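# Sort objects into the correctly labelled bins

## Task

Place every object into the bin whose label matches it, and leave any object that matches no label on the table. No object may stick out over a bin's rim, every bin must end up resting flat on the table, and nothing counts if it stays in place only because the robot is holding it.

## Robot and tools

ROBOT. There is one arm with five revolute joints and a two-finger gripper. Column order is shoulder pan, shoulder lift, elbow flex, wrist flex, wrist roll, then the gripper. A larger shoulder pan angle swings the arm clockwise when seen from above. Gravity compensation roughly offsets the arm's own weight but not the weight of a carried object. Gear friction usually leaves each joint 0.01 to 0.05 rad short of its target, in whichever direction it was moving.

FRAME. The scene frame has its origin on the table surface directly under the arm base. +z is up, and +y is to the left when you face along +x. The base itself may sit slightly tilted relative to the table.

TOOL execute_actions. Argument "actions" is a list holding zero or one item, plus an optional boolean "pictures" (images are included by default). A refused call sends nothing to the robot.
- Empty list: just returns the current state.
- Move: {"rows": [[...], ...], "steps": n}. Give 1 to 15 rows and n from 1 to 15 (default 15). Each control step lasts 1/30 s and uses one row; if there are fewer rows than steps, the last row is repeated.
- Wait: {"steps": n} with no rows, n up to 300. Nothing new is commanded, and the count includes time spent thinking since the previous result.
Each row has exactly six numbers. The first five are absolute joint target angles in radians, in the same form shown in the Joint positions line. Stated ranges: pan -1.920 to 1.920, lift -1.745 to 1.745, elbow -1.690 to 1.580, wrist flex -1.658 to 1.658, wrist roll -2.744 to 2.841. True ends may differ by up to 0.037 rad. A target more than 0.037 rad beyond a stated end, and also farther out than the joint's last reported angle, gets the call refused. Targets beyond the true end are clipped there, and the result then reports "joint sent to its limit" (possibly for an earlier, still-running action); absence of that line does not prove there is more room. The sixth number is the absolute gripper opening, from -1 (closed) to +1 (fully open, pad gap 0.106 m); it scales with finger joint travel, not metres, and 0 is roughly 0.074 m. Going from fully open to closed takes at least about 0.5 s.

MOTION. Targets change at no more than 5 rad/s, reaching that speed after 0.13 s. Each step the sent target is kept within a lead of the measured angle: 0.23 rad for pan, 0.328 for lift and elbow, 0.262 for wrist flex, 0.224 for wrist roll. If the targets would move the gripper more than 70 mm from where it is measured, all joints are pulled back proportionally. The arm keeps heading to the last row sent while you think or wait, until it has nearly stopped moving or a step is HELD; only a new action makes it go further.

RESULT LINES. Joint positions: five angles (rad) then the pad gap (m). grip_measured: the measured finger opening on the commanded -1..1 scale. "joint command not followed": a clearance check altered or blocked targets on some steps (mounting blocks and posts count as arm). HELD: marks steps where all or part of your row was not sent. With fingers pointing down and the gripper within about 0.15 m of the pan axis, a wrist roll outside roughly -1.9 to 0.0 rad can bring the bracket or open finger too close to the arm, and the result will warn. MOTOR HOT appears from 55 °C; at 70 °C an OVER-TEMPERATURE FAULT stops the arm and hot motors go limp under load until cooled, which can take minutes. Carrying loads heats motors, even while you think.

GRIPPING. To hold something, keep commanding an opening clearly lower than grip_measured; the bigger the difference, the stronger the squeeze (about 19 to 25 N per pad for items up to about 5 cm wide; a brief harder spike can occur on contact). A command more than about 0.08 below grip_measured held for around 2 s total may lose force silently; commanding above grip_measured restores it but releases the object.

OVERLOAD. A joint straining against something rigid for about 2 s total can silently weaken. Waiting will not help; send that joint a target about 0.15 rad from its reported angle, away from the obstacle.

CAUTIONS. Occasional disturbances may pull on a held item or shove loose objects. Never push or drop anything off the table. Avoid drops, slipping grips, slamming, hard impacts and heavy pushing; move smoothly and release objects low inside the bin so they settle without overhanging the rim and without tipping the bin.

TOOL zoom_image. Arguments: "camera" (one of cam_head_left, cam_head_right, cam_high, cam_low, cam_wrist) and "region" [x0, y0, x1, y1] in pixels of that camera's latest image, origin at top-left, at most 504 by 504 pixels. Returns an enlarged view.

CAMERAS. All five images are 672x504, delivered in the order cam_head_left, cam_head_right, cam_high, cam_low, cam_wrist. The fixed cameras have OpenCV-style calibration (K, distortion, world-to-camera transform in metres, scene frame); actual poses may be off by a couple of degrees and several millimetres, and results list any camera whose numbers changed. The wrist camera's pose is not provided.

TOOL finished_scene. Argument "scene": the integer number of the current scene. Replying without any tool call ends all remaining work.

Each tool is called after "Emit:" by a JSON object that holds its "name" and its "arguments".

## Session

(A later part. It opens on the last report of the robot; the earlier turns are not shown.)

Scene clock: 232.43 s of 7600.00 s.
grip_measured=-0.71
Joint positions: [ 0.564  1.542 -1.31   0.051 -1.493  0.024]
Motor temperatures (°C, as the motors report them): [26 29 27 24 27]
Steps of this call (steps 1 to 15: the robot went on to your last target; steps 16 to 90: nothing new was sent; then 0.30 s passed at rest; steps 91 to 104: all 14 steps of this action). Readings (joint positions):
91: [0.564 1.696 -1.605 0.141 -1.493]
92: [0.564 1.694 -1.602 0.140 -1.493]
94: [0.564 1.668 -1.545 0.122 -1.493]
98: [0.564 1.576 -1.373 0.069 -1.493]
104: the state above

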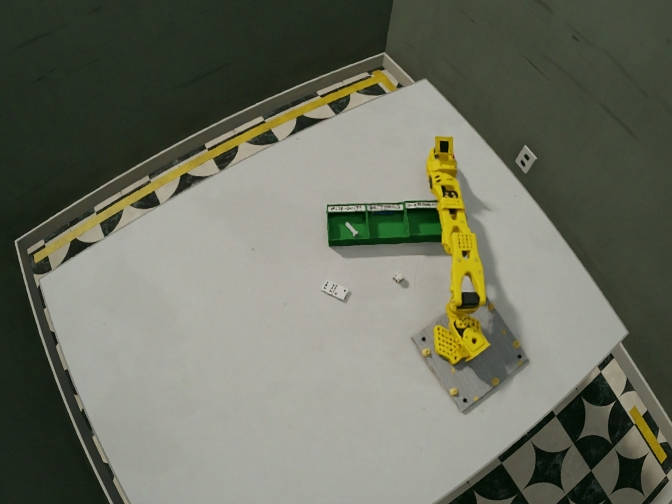

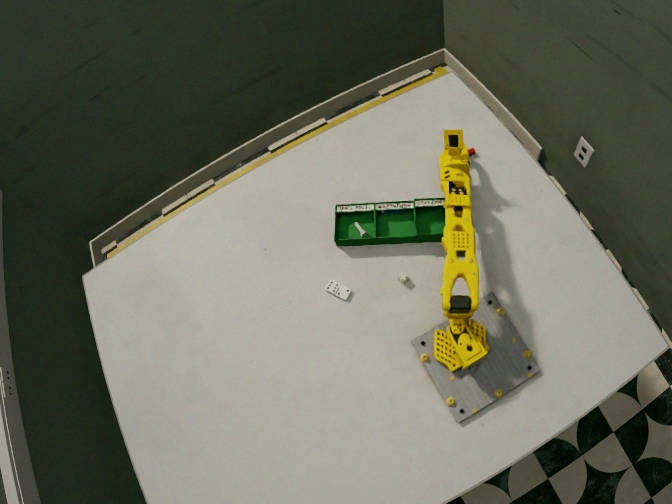

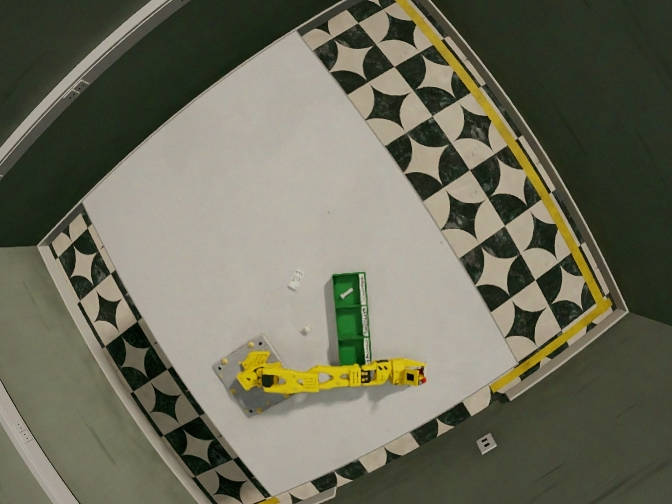

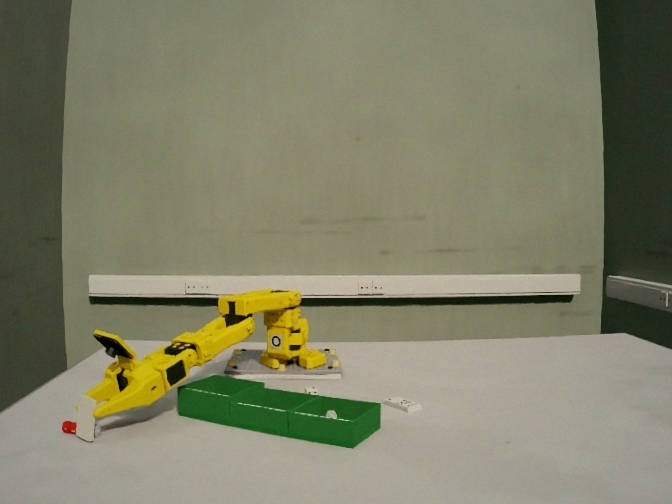

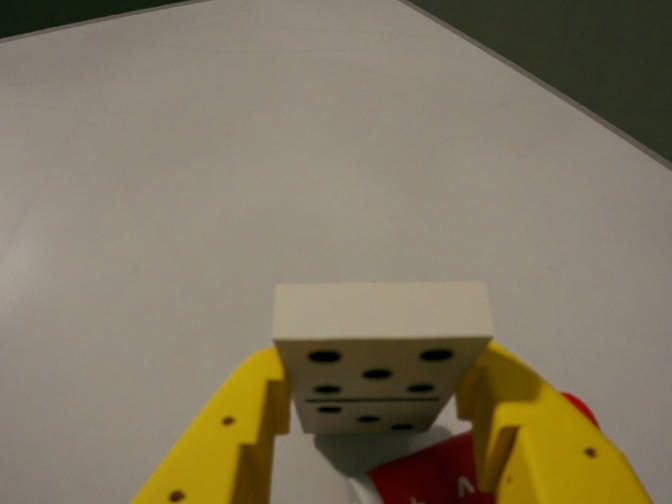

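Emit:
{"name": "execute_actions", "arguments": {"actions": [{"rows":[[0.565,1.49,-1.24,0.03,-1.5,-0.78],[0.565,1.46,-1.19,0.015,-1.5,-0.78],[0.565,1.43,-1.14,0,-1.5,-0.78],[0.57,1.4,-1.1,-0.015,-1.5,-0.78],[0.57,1.37,-1.05,-0.03,-1.5,-0.78],[0.57,1.34,-1.0,-0.05,-1.5,-0.78],[0.575,1.305,-0.955,-0.07,-1.5,-0.78],[0.575,1.27,-0.91,-0.09,-1.5,-0.78]],"steps":15}]}}

Emit:
{"name": "zoom_image", "arguments": {"camera": "cam_low", "region": [20,300,200,450]}}

Emit:
{"name": "zoom_image", "arguments": {"camera": "cam_high", "region": [380,340,460,410]}}

Scene clock: 235.63 s of 7600.00 s.
grip_measured=-0.71
Joint positions: [ 0.57   1.291 -0.931 -0.078 -1.493  0.024]
Motor temperatures (°C, as the motors report them): [26 29 27 24 27]
Steps of this call (steps 1 to 15: the robot went on to your last target; steps 16 to 81: nothing new was sent; steps 82 to 96: all 15 steps of this action). Readings (joint positions):
82: [0.564 1.539 -1.309 0.049 -1.493]
83: [0.564 1.530 -1.296 0.046 -1.493]
85: [0.564 1.489 -1.229 0.028 -1.493]
89: [0.567 1.375 -1.048 -0.032 -1.493]
96: the state above

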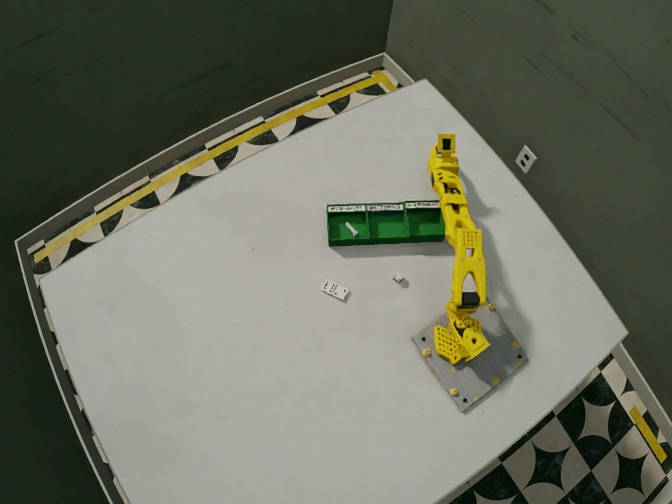

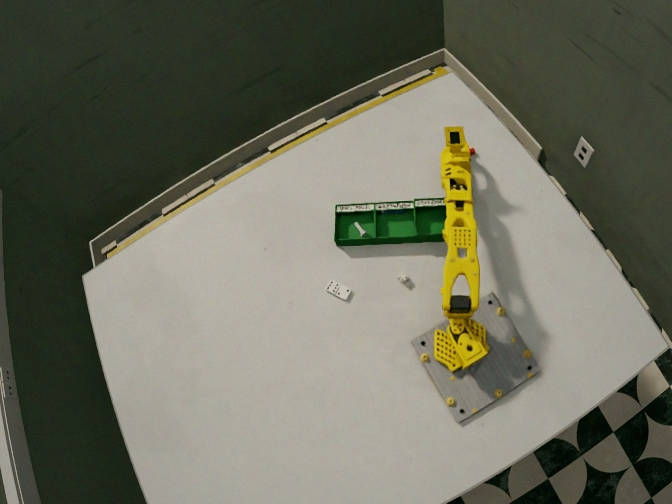

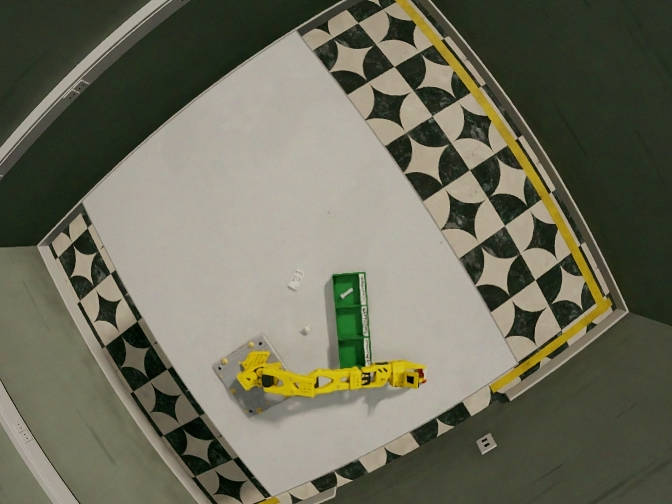

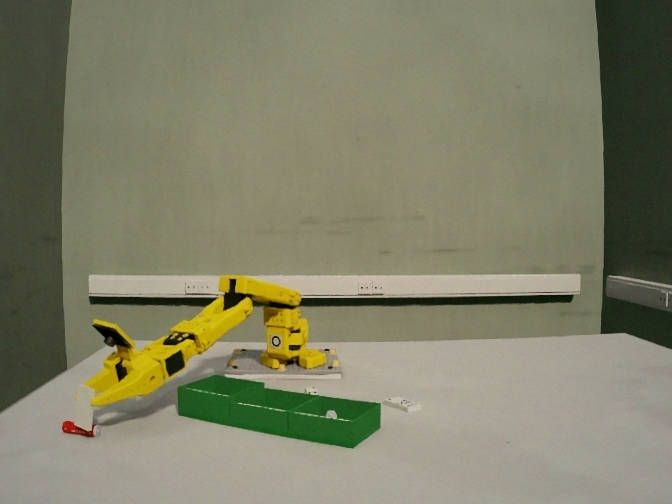

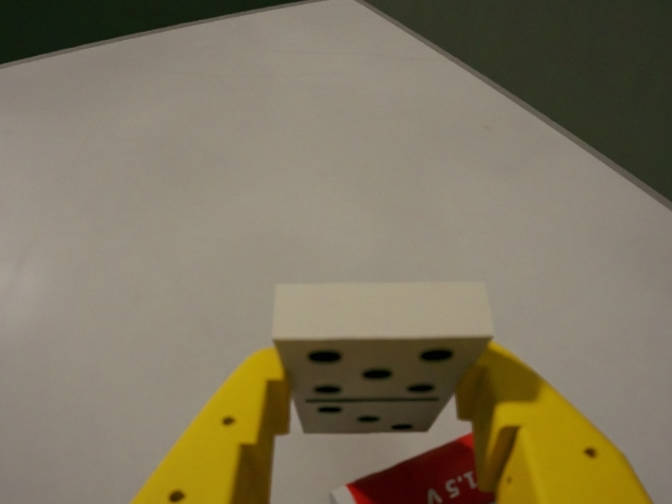

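Region (20, 300, 200, 450) of cam_low's 672x504 image, scaled by 2.800, with more detail than that image has.

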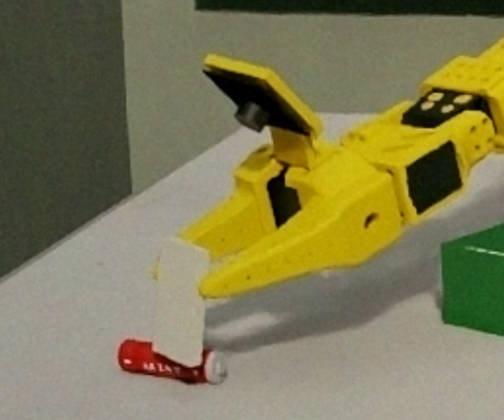

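Region (380, 340, 460, 410) of cam_high's 672x504 image, scaled by 6.300, with more detail than that image has; it fills the top 441 rows of this view, and the rest is white.

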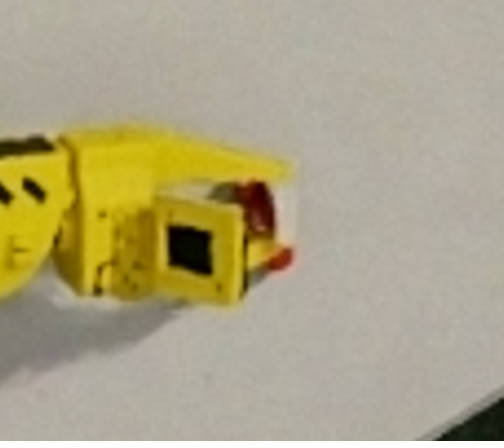

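Emit:
{"name": "execute_actions", "arguments": {"actions": [{"rows":[[0.575,1.27,-0.91,-0.05,-1.5,-0.78],[0.575,1.27,-0.91,-0.02,-1.5,-0.78],[0.575,1.27,-0.91,0.0,-1.5,-0.78],[0.575,1.24,-0.86,0.0,-1.5,-0.78],[0.58,1.2,-0.8,0.0,-1.5,-0.78],[0.58,1.16,-0.745,0.0,-1.5,-0.78],[0.585,1.12,-0.69,0.0,-1.5,-0.78],[0.585,1.08,-0.635,0.0,-1.5,-0.78],[0.59,1.04,-0.58,0.0,-1.5,-0.78]],"steps":15}]}}

Emit:
{"name": "zoom_image", "arguments": {"camera": "cam_low", "region": [20,300,200,450]}}

Emit:
{"name": "zoom_image", "arguments": {"camera": "cam_high", "region": [380,340,460,410]}}

Scene clock: 239.43 s of 7600.00 s.
grip_measured=-0.71
Joint positions: [ 0.585  1.064 -0.6   -0.009 -1.493  0.024]
Motor temperatures (°C, as the motors report them): [26 29 27 24 27]
Steps of this call (steps 1 to 15: the robot went on to your last target; steps 16 to 90: nothing new was sent; then 0.30 s passed at rest; steps 91 to 105: all 15 steps of this action). Readings (joint positions):
91: [0.570 1.289 -0.931 -0.079 -1.493]
92: [0.570 1.289 -0.931 -0.075 -1.493]
94: [0.570 1.288 -0.930 -0.041 -1.493]
98: [0.575 1.199 -0.795 -0.010 -1.493]
105: the state above

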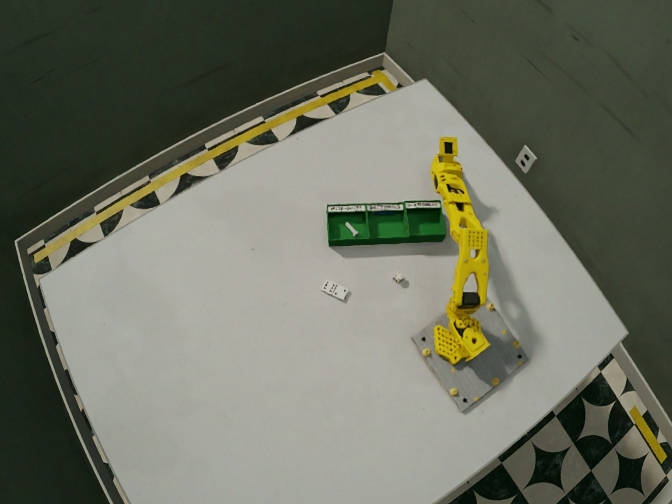

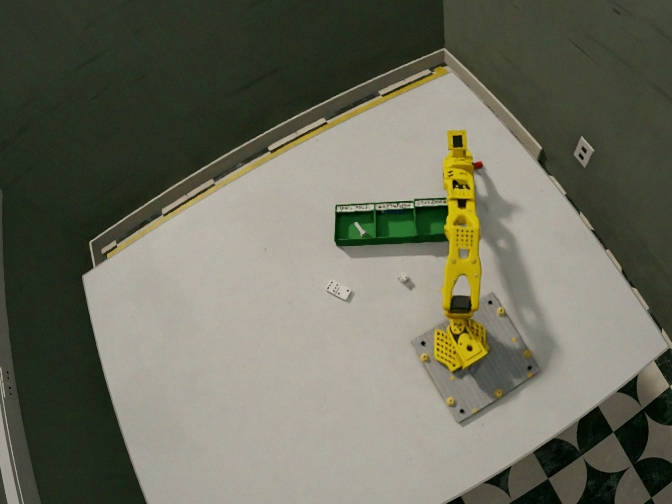

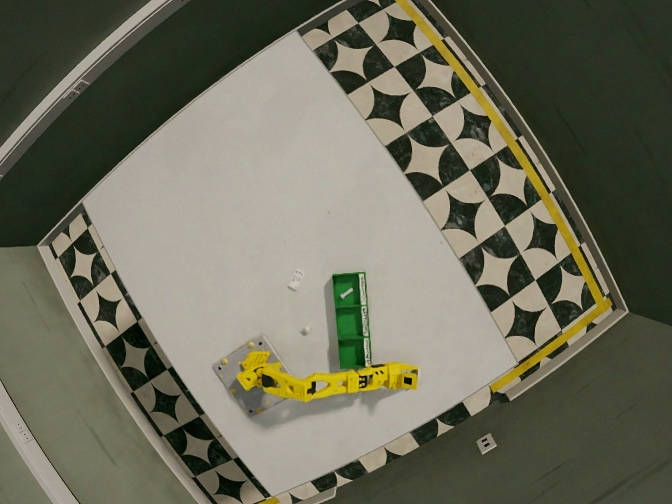

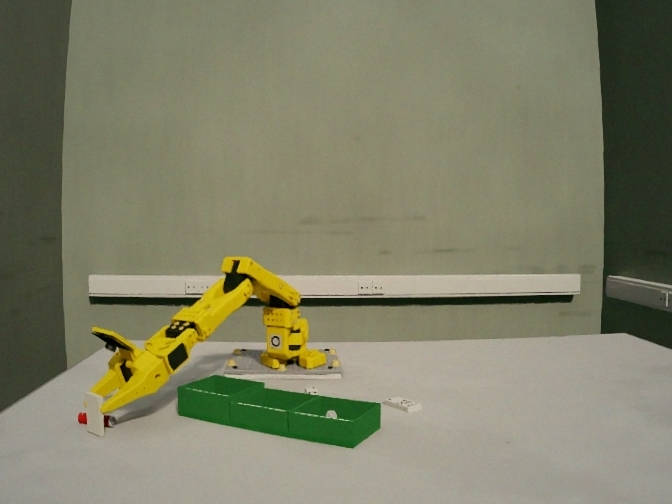

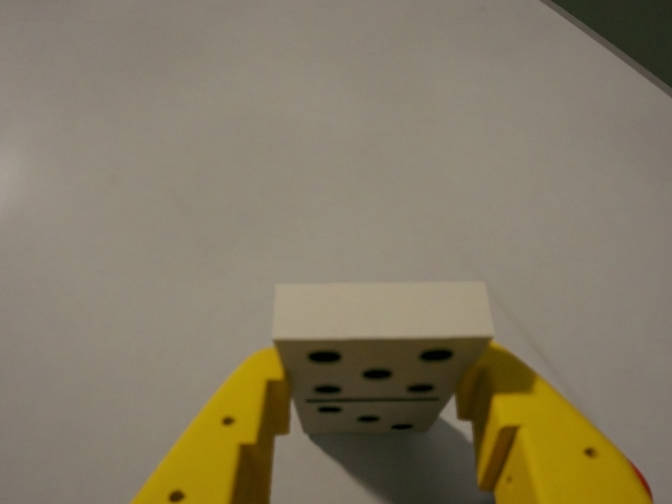

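Region (20, 300, 200, 450) of cam_low's 672x504 image, scaled by 2.800, with more detail than that image has.

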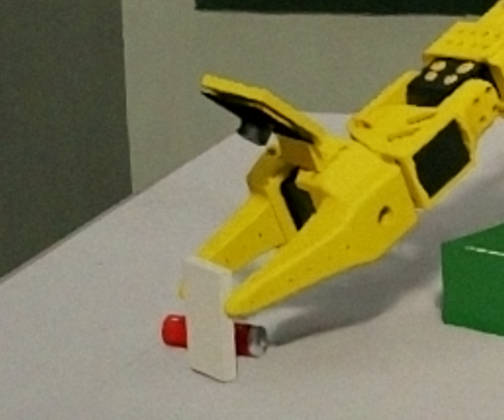

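Region (380, 340, 460, 410) of cam_high's 672x504 image, scaled by 6.300, with more detail than that image has; it fills the top 441 rows of this view, and the rest is white.

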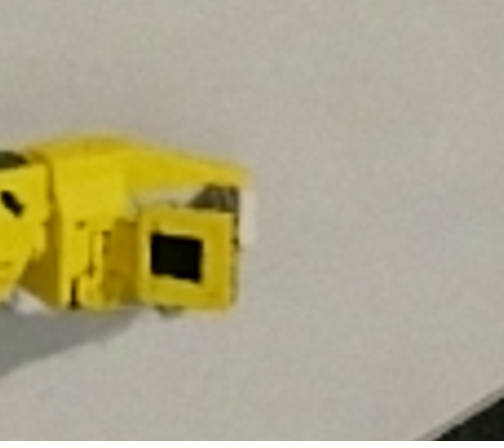

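Emit:
{"name": "execute_actions", "arguments": {"actions": [{"rows":[[0.595,1.01,-0.53,-0.02,-1.5,-0.78],[0.6,0.97,-0.47,-0.04,-1.5,-0.78],[0.6,0.93,-0.41,-0.06,-1.5,-0.78],[0.6,0.89,-0.35,-0.08,-1.5,-0.78],[0.6,0.89,-0.35,-0.08,-1.5,-0.78],[0.6,0.89,-0.35,-0.08,-1.5,-0.78],[0.6,0.89,-0.35,-0.08,-1.5,-0.78],[0.6,0.84,-0.37,-0.08,-1.5,-0.78],[0.6,0.78,-0.39,-0.08,-1.5,-0.78],[0.65,0.72,-0.4,-0.08,-1.5,-0.78],[0.75,0.66,-0.4,-0.08,-1.5,-0.78],[0.85,0.6,-0.4,-0.08,-1.5,-0.78]],"steps":15}]}}

Scene clock: 241.80 s of 7600.00 s.
grip_measured=-0.71
Joint positions: [ 0.714  0.729 -0.381 -0.066 -1.493  0.024]
Motor temperatures (°C, as the motors report them): [26 29 27 24 27]
Steps of this call (steps 1 to 15: the robot went on to your last target; steps 16 to 56: nothing new was sent; steps 57 to 71: all 15 steps of this action). Readings (joint positions):
57: [0.585 1.059 -0.599 -0.009 -1.493]
58: [0.587 1.050 -0.586 -0.010 -1.493]
60: [0.591 1.002 -0.513 -0.029 -1.493]
64: [0.594 0.918 -0.382 -0.066 -1.493]
71: the state above

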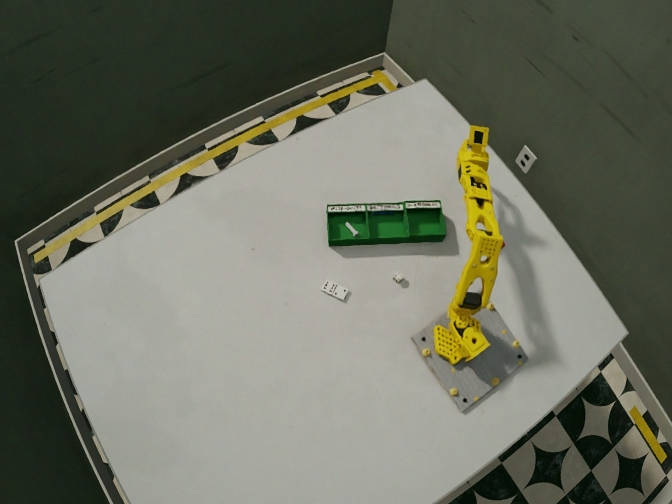

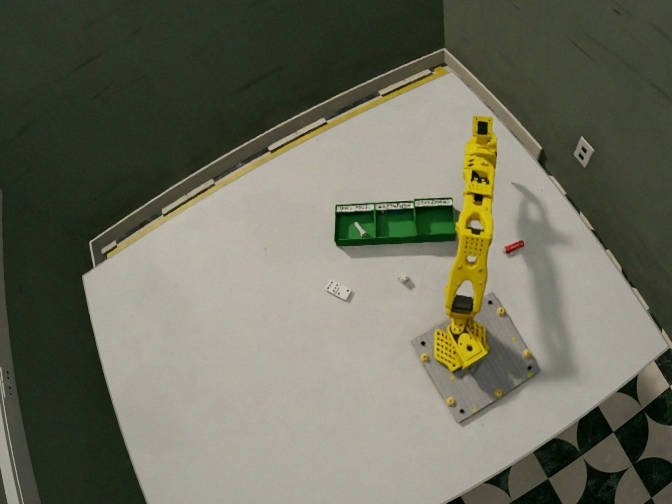

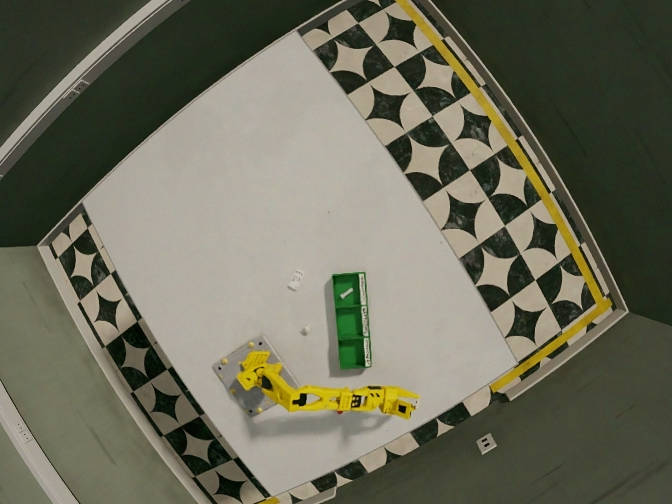

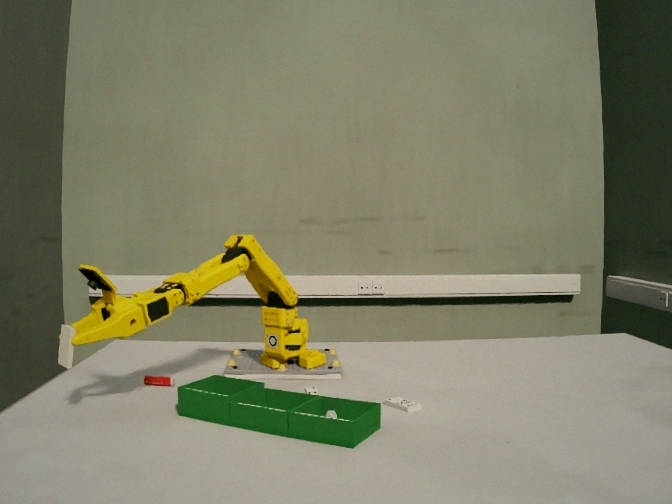

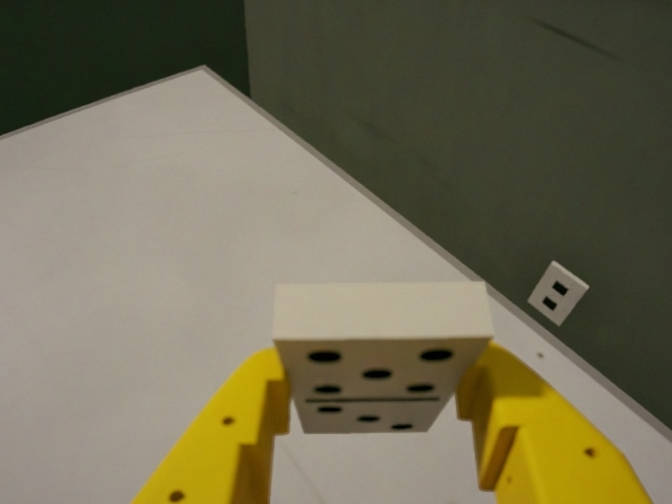

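Emit:
{"name": "execute_actions", "arguments": {"actions": [{"rows":[[0.6,0.6,-0.5,0.3,-1.5,-0.78],[0.6,0.55,-0.55,0.7,-1.5,-0.78],[0.6,0.6,-0.65,1.1,-1.5,-0.78],[0.6,0.7,-0.75,1.4,-1.5,-0.78]],"steps":15}]}}

Scene clock: 244.50 s of 7600.00 s.
grip_measured=-0.71
Joint positions: [ 0.601  0.683 -0.729  0.694 -1.493  0.024]
Motor temperatures (°C, as the motors report them): [26 29 27 24 27]
Steps of this call (steps 1 to 30: the robot went on to your last target; steps 31 to 66: nothing new was sent; steps 67 to 81: all 15 steps of this action). Readings (joint positions):
67: [0.846 0.616 -0.385 -0.070 -1.493]
68: [0.840 0.616 -0.393 -0.064 -1.493]
70: [0.786 0.611 -0.453 0.007 -1.493]
74: [0.631 0.662 -0.675 0.238 -1.493]
81: the state above

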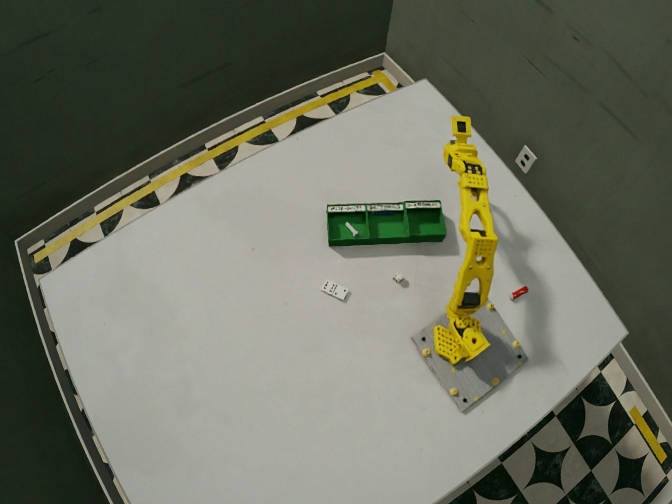

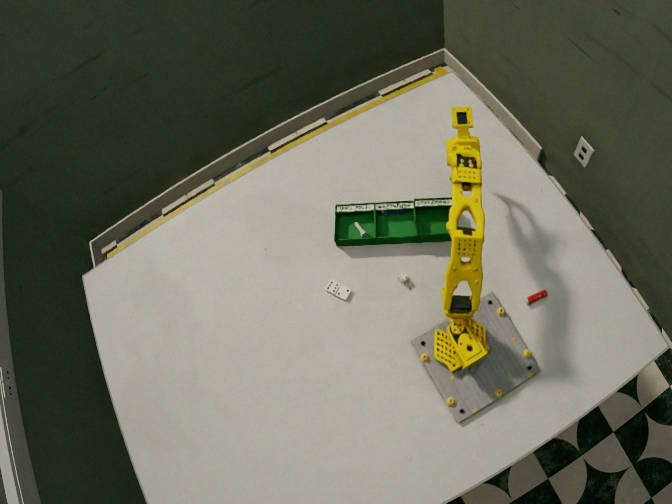

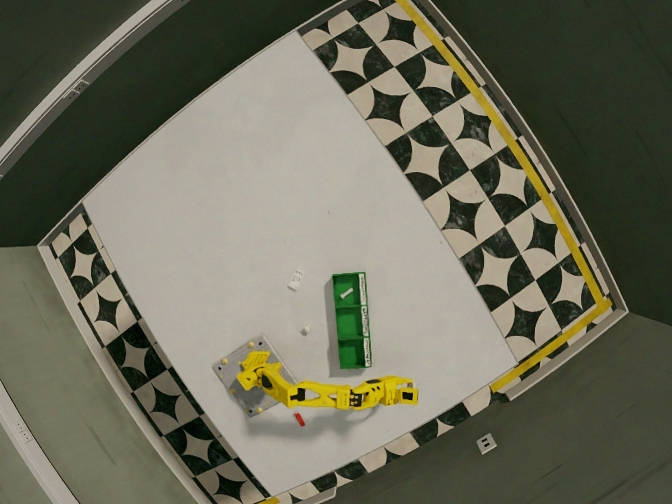

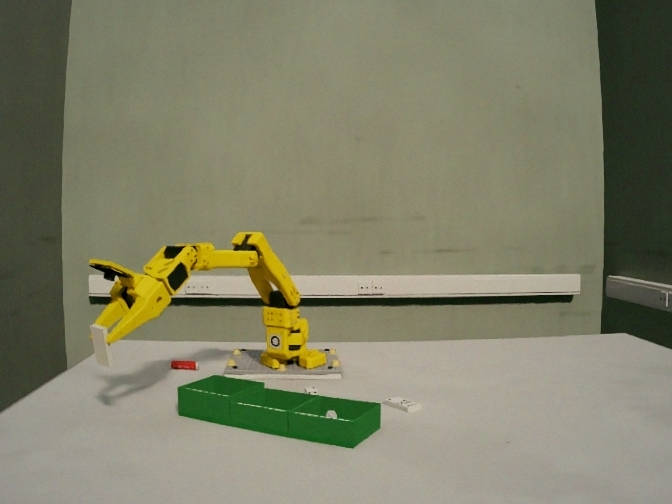

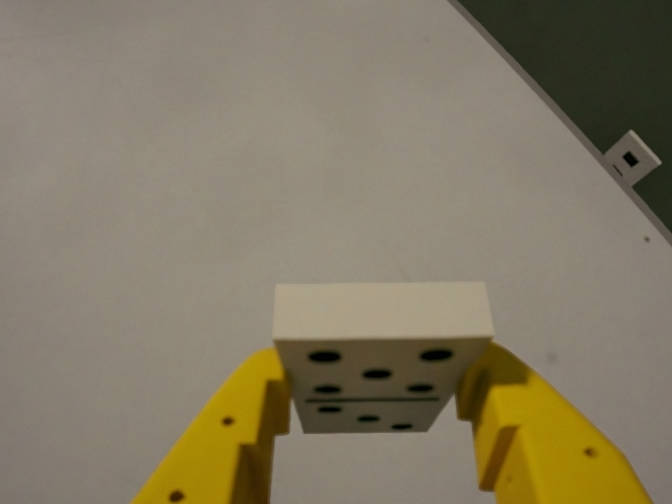

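Emit:
{"name": "execute_actions", "arguments": {"actions": [{"rows":[[0.7,0.6,-0.65,1.3,-1.5,-0.78]],"steps":10}]}}

Scene clock: 245.57 s of 7600.00 s.
grip_measured=-0.71
Joint positions: [ 0.696  0.617 -0.671  1.309 -1.493  0.024]
Motor temperatures (°C, as the motors report them): [26 29 27 24 27]
Steps of this call (steps 1 to 22: the robot went on to your last target; steps 23 to 32: all 10 steps of this action). Readings (joint positions):
23: [0.602 0.685 -0.732 1.392 -1.493]
24: [0.608 0.683 -0.729 1.387 -1.493]
26: [0.648 0.651 -0.692 1.344 -1.493]
30: [0.694 0.620 -0.671 1.310 -1.493]
32: the state above

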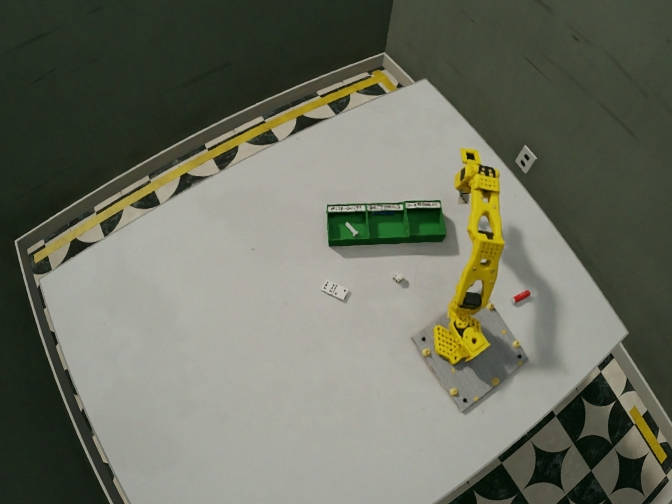

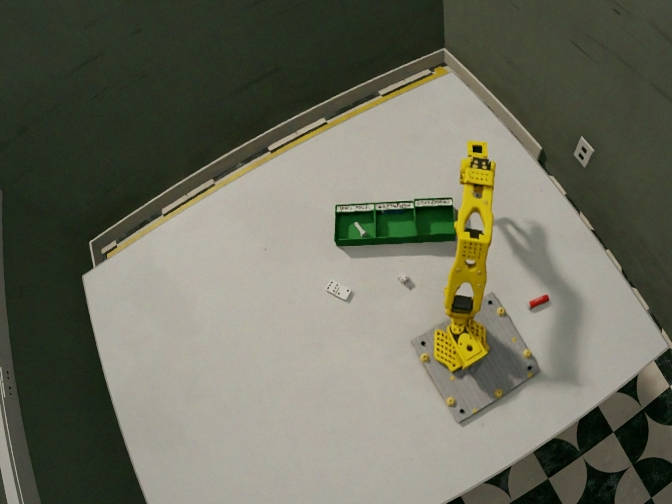

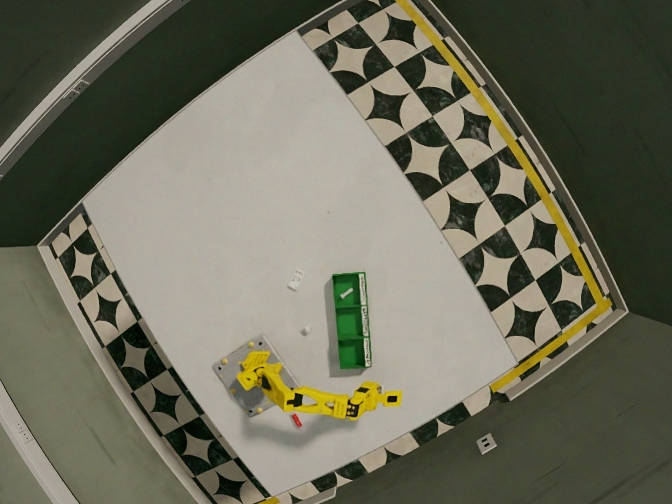

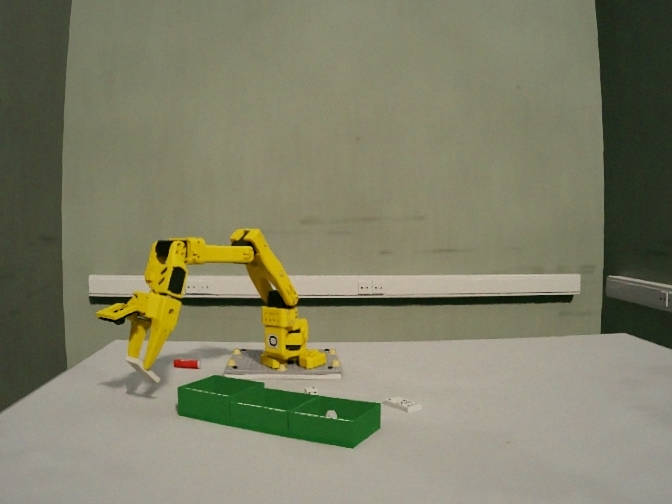

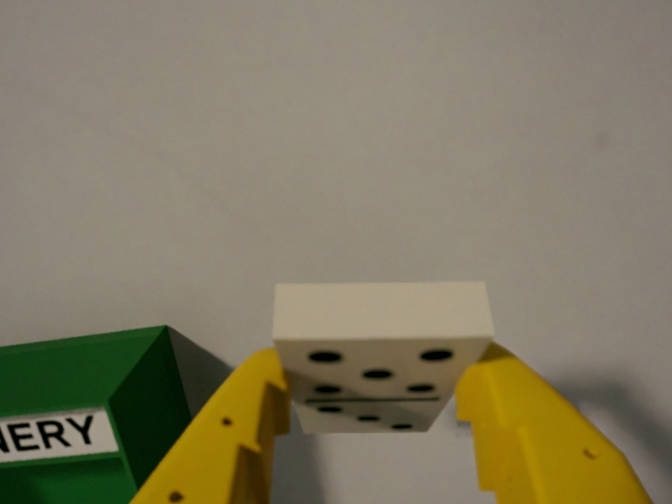

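Emit:
{"name": "execute_actions", "arguments": {"actions": [{"rows":[[0.72,0.63,-0.63,1.45,-1.5,-0.78],[0.72,0.66,-0.6,1.55,-1.5,-0.78],[0.72,0.69,-0.58,1.58,-1.5,-0.78],[0.72,0.72,-0.57,1.58,-1.5,-0.78],[0.72,0.74,-0.56,1.58,-1.5,-0.78],[0.72,0.75,-0.56,1.58,-1.5,-0.78]],"steps":13}]}}

Emit:
{"name": "zoom_image", "arguments": {"camera": "cam_low", "region": [60,300,240,450]}}

Scene clock: 247.50 s of 7600.00 s.
grip_measured=-0.71
Joint positions: [ 0.714  0.736 -0.574  1.571 -1.493  0.024]
Motor temperatures (°C, as the motors report them): [26 29 27 24 27]
Steps of this call (steps 1 to 15: the robot went on to your last target; steps 16 to 45: nothing new was sent; steps 46 to 58: all 13 steps of this action). Readings (joint positions):
46: [0.697 0.617 -0.669 1.307 -1.493]
47: [0.700 0.617 -0.660 1.313 -1.493]
49: [0.710 0.642 -0.628 1.392 -1.493]
53: [0.714 0.728 -0.575 1.551 -1.493]
58: the state above

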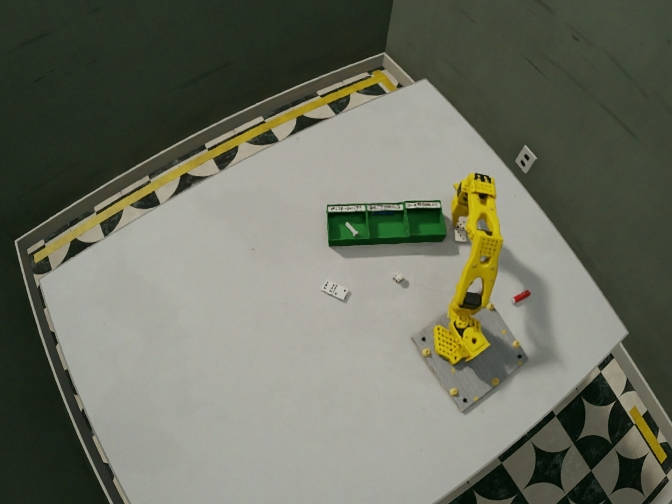

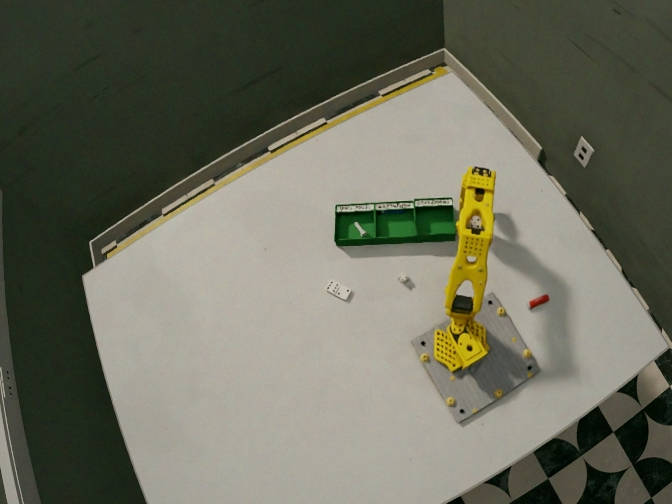

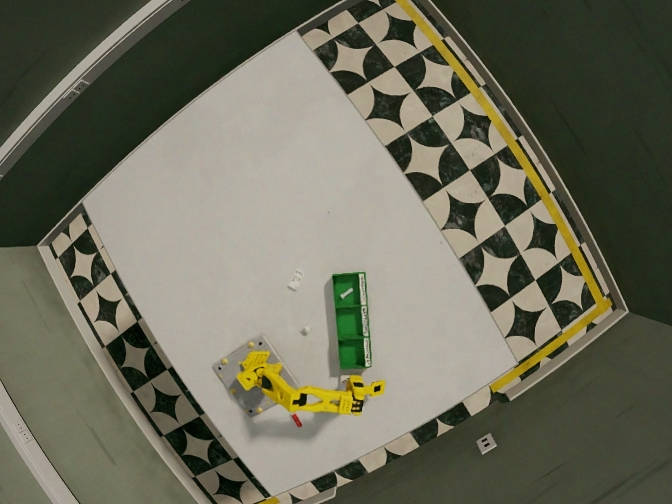

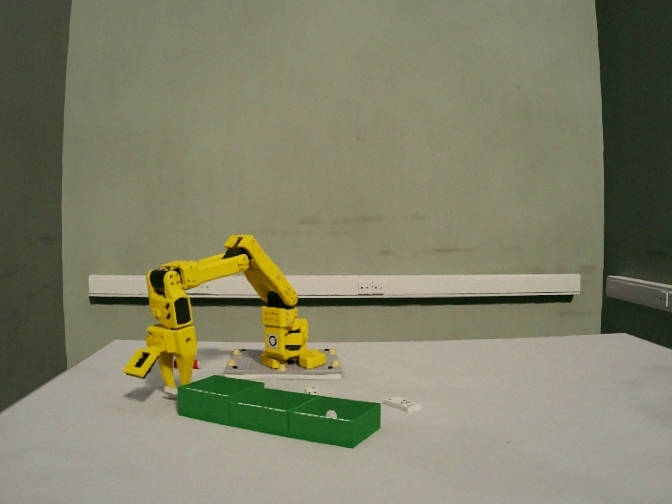

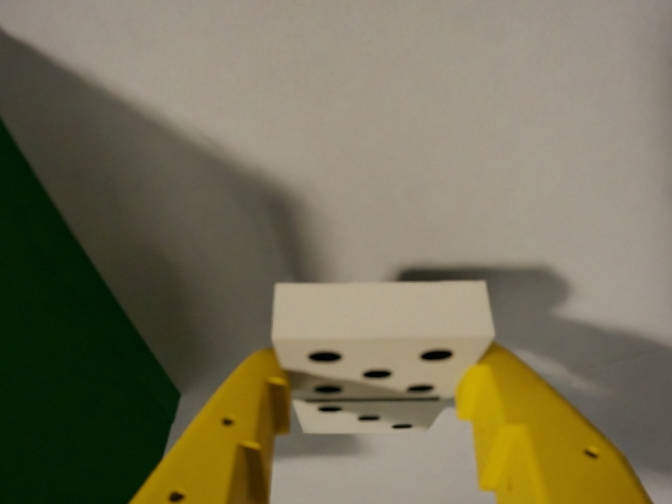

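Region (60, 300, 240, 450) of cam_low's 672x504 image, scaled by 2.800, with more detail than that image has.

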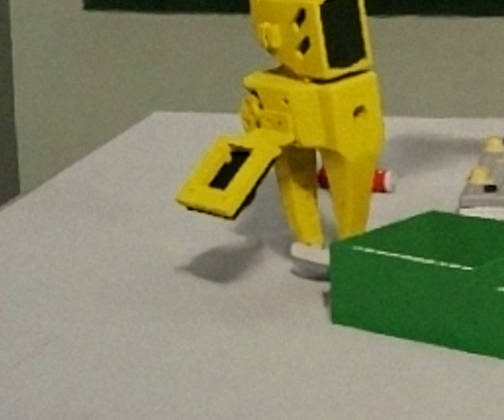

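Emit:
{"name": "execute_actions", "arguments": {"actions": [{"rows":[[0.72,0.76,-0.56,1.58,-1.5,-0.6],[0.72,0.76,-0.56,1.58,-1.5,-0.5],[0.72,0.76,-0.56,1.58,-1.5,-0.4],[0.72,0.76,-0.56,1.58,-1.5,-0.4],[0.72,0.76,-0.56,1.58,-1.5,-0.4],[0.72,0.65,-0.56,1.58,-1.5,-0.4],[0.72,0.5,-0.5,1.58,-1.5,-0.4],[0.8,0.35,-0.4,1.58,-1.5,-0.4],[1.0,0.2,-0.2,1.55,-1.5,-0.4],[1.2,0.05,0.0,1.5,-1.5,-0.4]],"steps":15}], "pictures": false}}

Emit:
{"name": "execute_actions", "arguments": {"actions": [{"rows":[[1.4,0.0,0.05,1.5,-1.5,-0.4],[1.6,0.0,0.1,1.45,-1.5,-0.4],[1.78,0.05,0.13,1.42,-1.5,-0.4]],"steps":15}]}}

Scene clock: 251.47 s of 7600.00 s.
grip_measured=-0.41
Joint positions: [ 1.036  0.209 -0.106  1.511 -1.493  0.046]
Motor temperatures (°C, as the motors report them): [26 29 27 24 27]
Steps of this call (steps 1 to 15: the robot went on to your last target; steps 16 to 90: nothing new was sent; then 0.47 s passed at rest; steps 91 to 105: all 15 steps of this action). Readings (joint positions):
91: [0.716 0.737 -0.574 1.573 -1.493]
92: [0.716 0.739 -0.574 1.573 -1.493]
94: [0.716 0.742 -0.574 1.573 -1.493]
98: [0.716 0.720 -0.562 1.573 -1.493]
105: the state above

Scene clock: 251.97 s of 7600.00 s.
grip_measured=-0.41
Joint positions: [ 1.768  0.044  0.112  1.427 -1.493  0.046]
Motor temperatures (°C, as the motors report them): [26 29 27 24 27]
Steps of this call (steps 1 to 15: all 15 steps of this action). Readings (joint positions):
1: [1.095 0.150 -0.065 1.510 -1.493]
2: [1.151 0.099 -0.031 1.508 -1.493]
4: [1.268 0.045 0.044 1.476 -1.493]
8: [1.501 0.044 0.110 1.433 -1.493]
15: the state above

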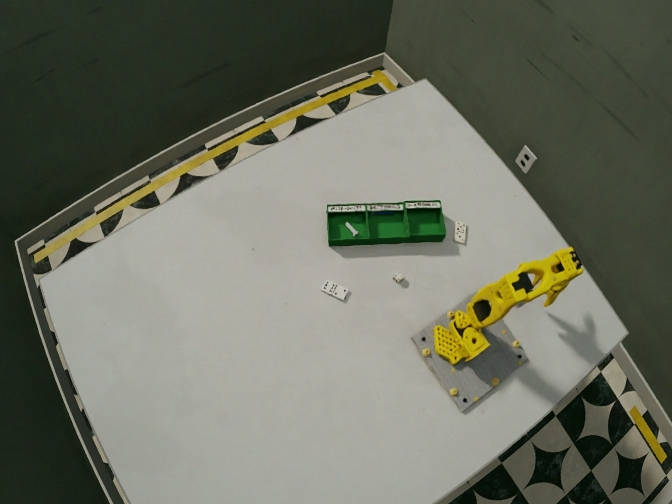

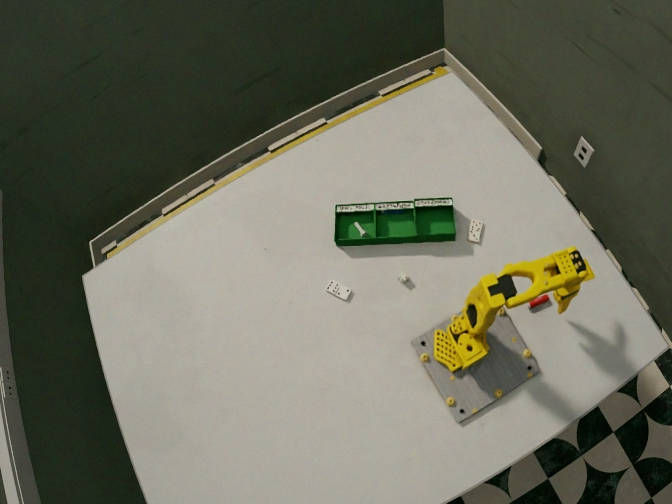

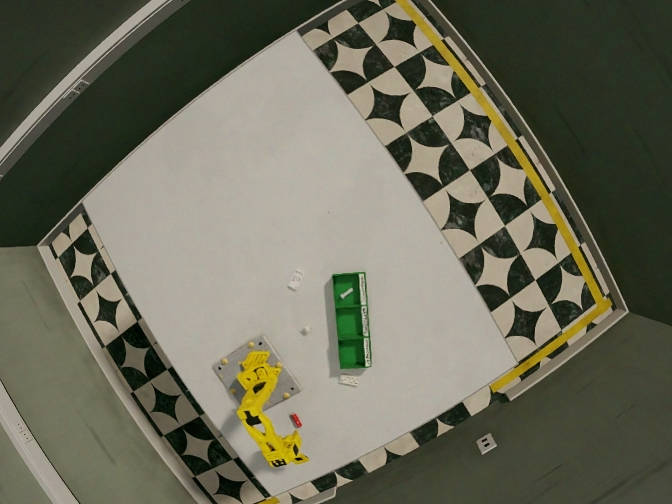

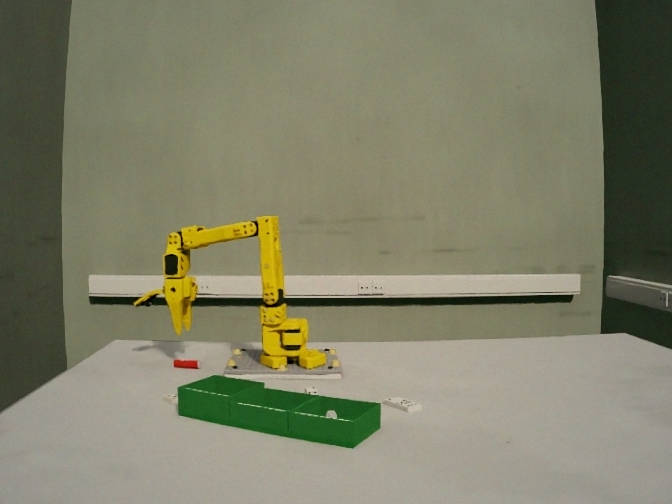

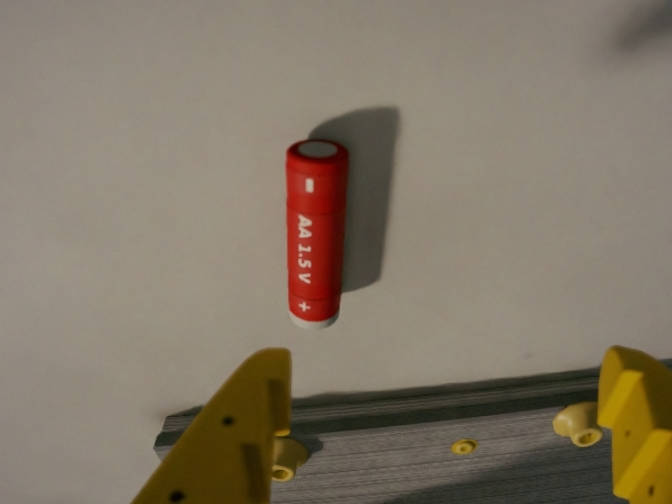

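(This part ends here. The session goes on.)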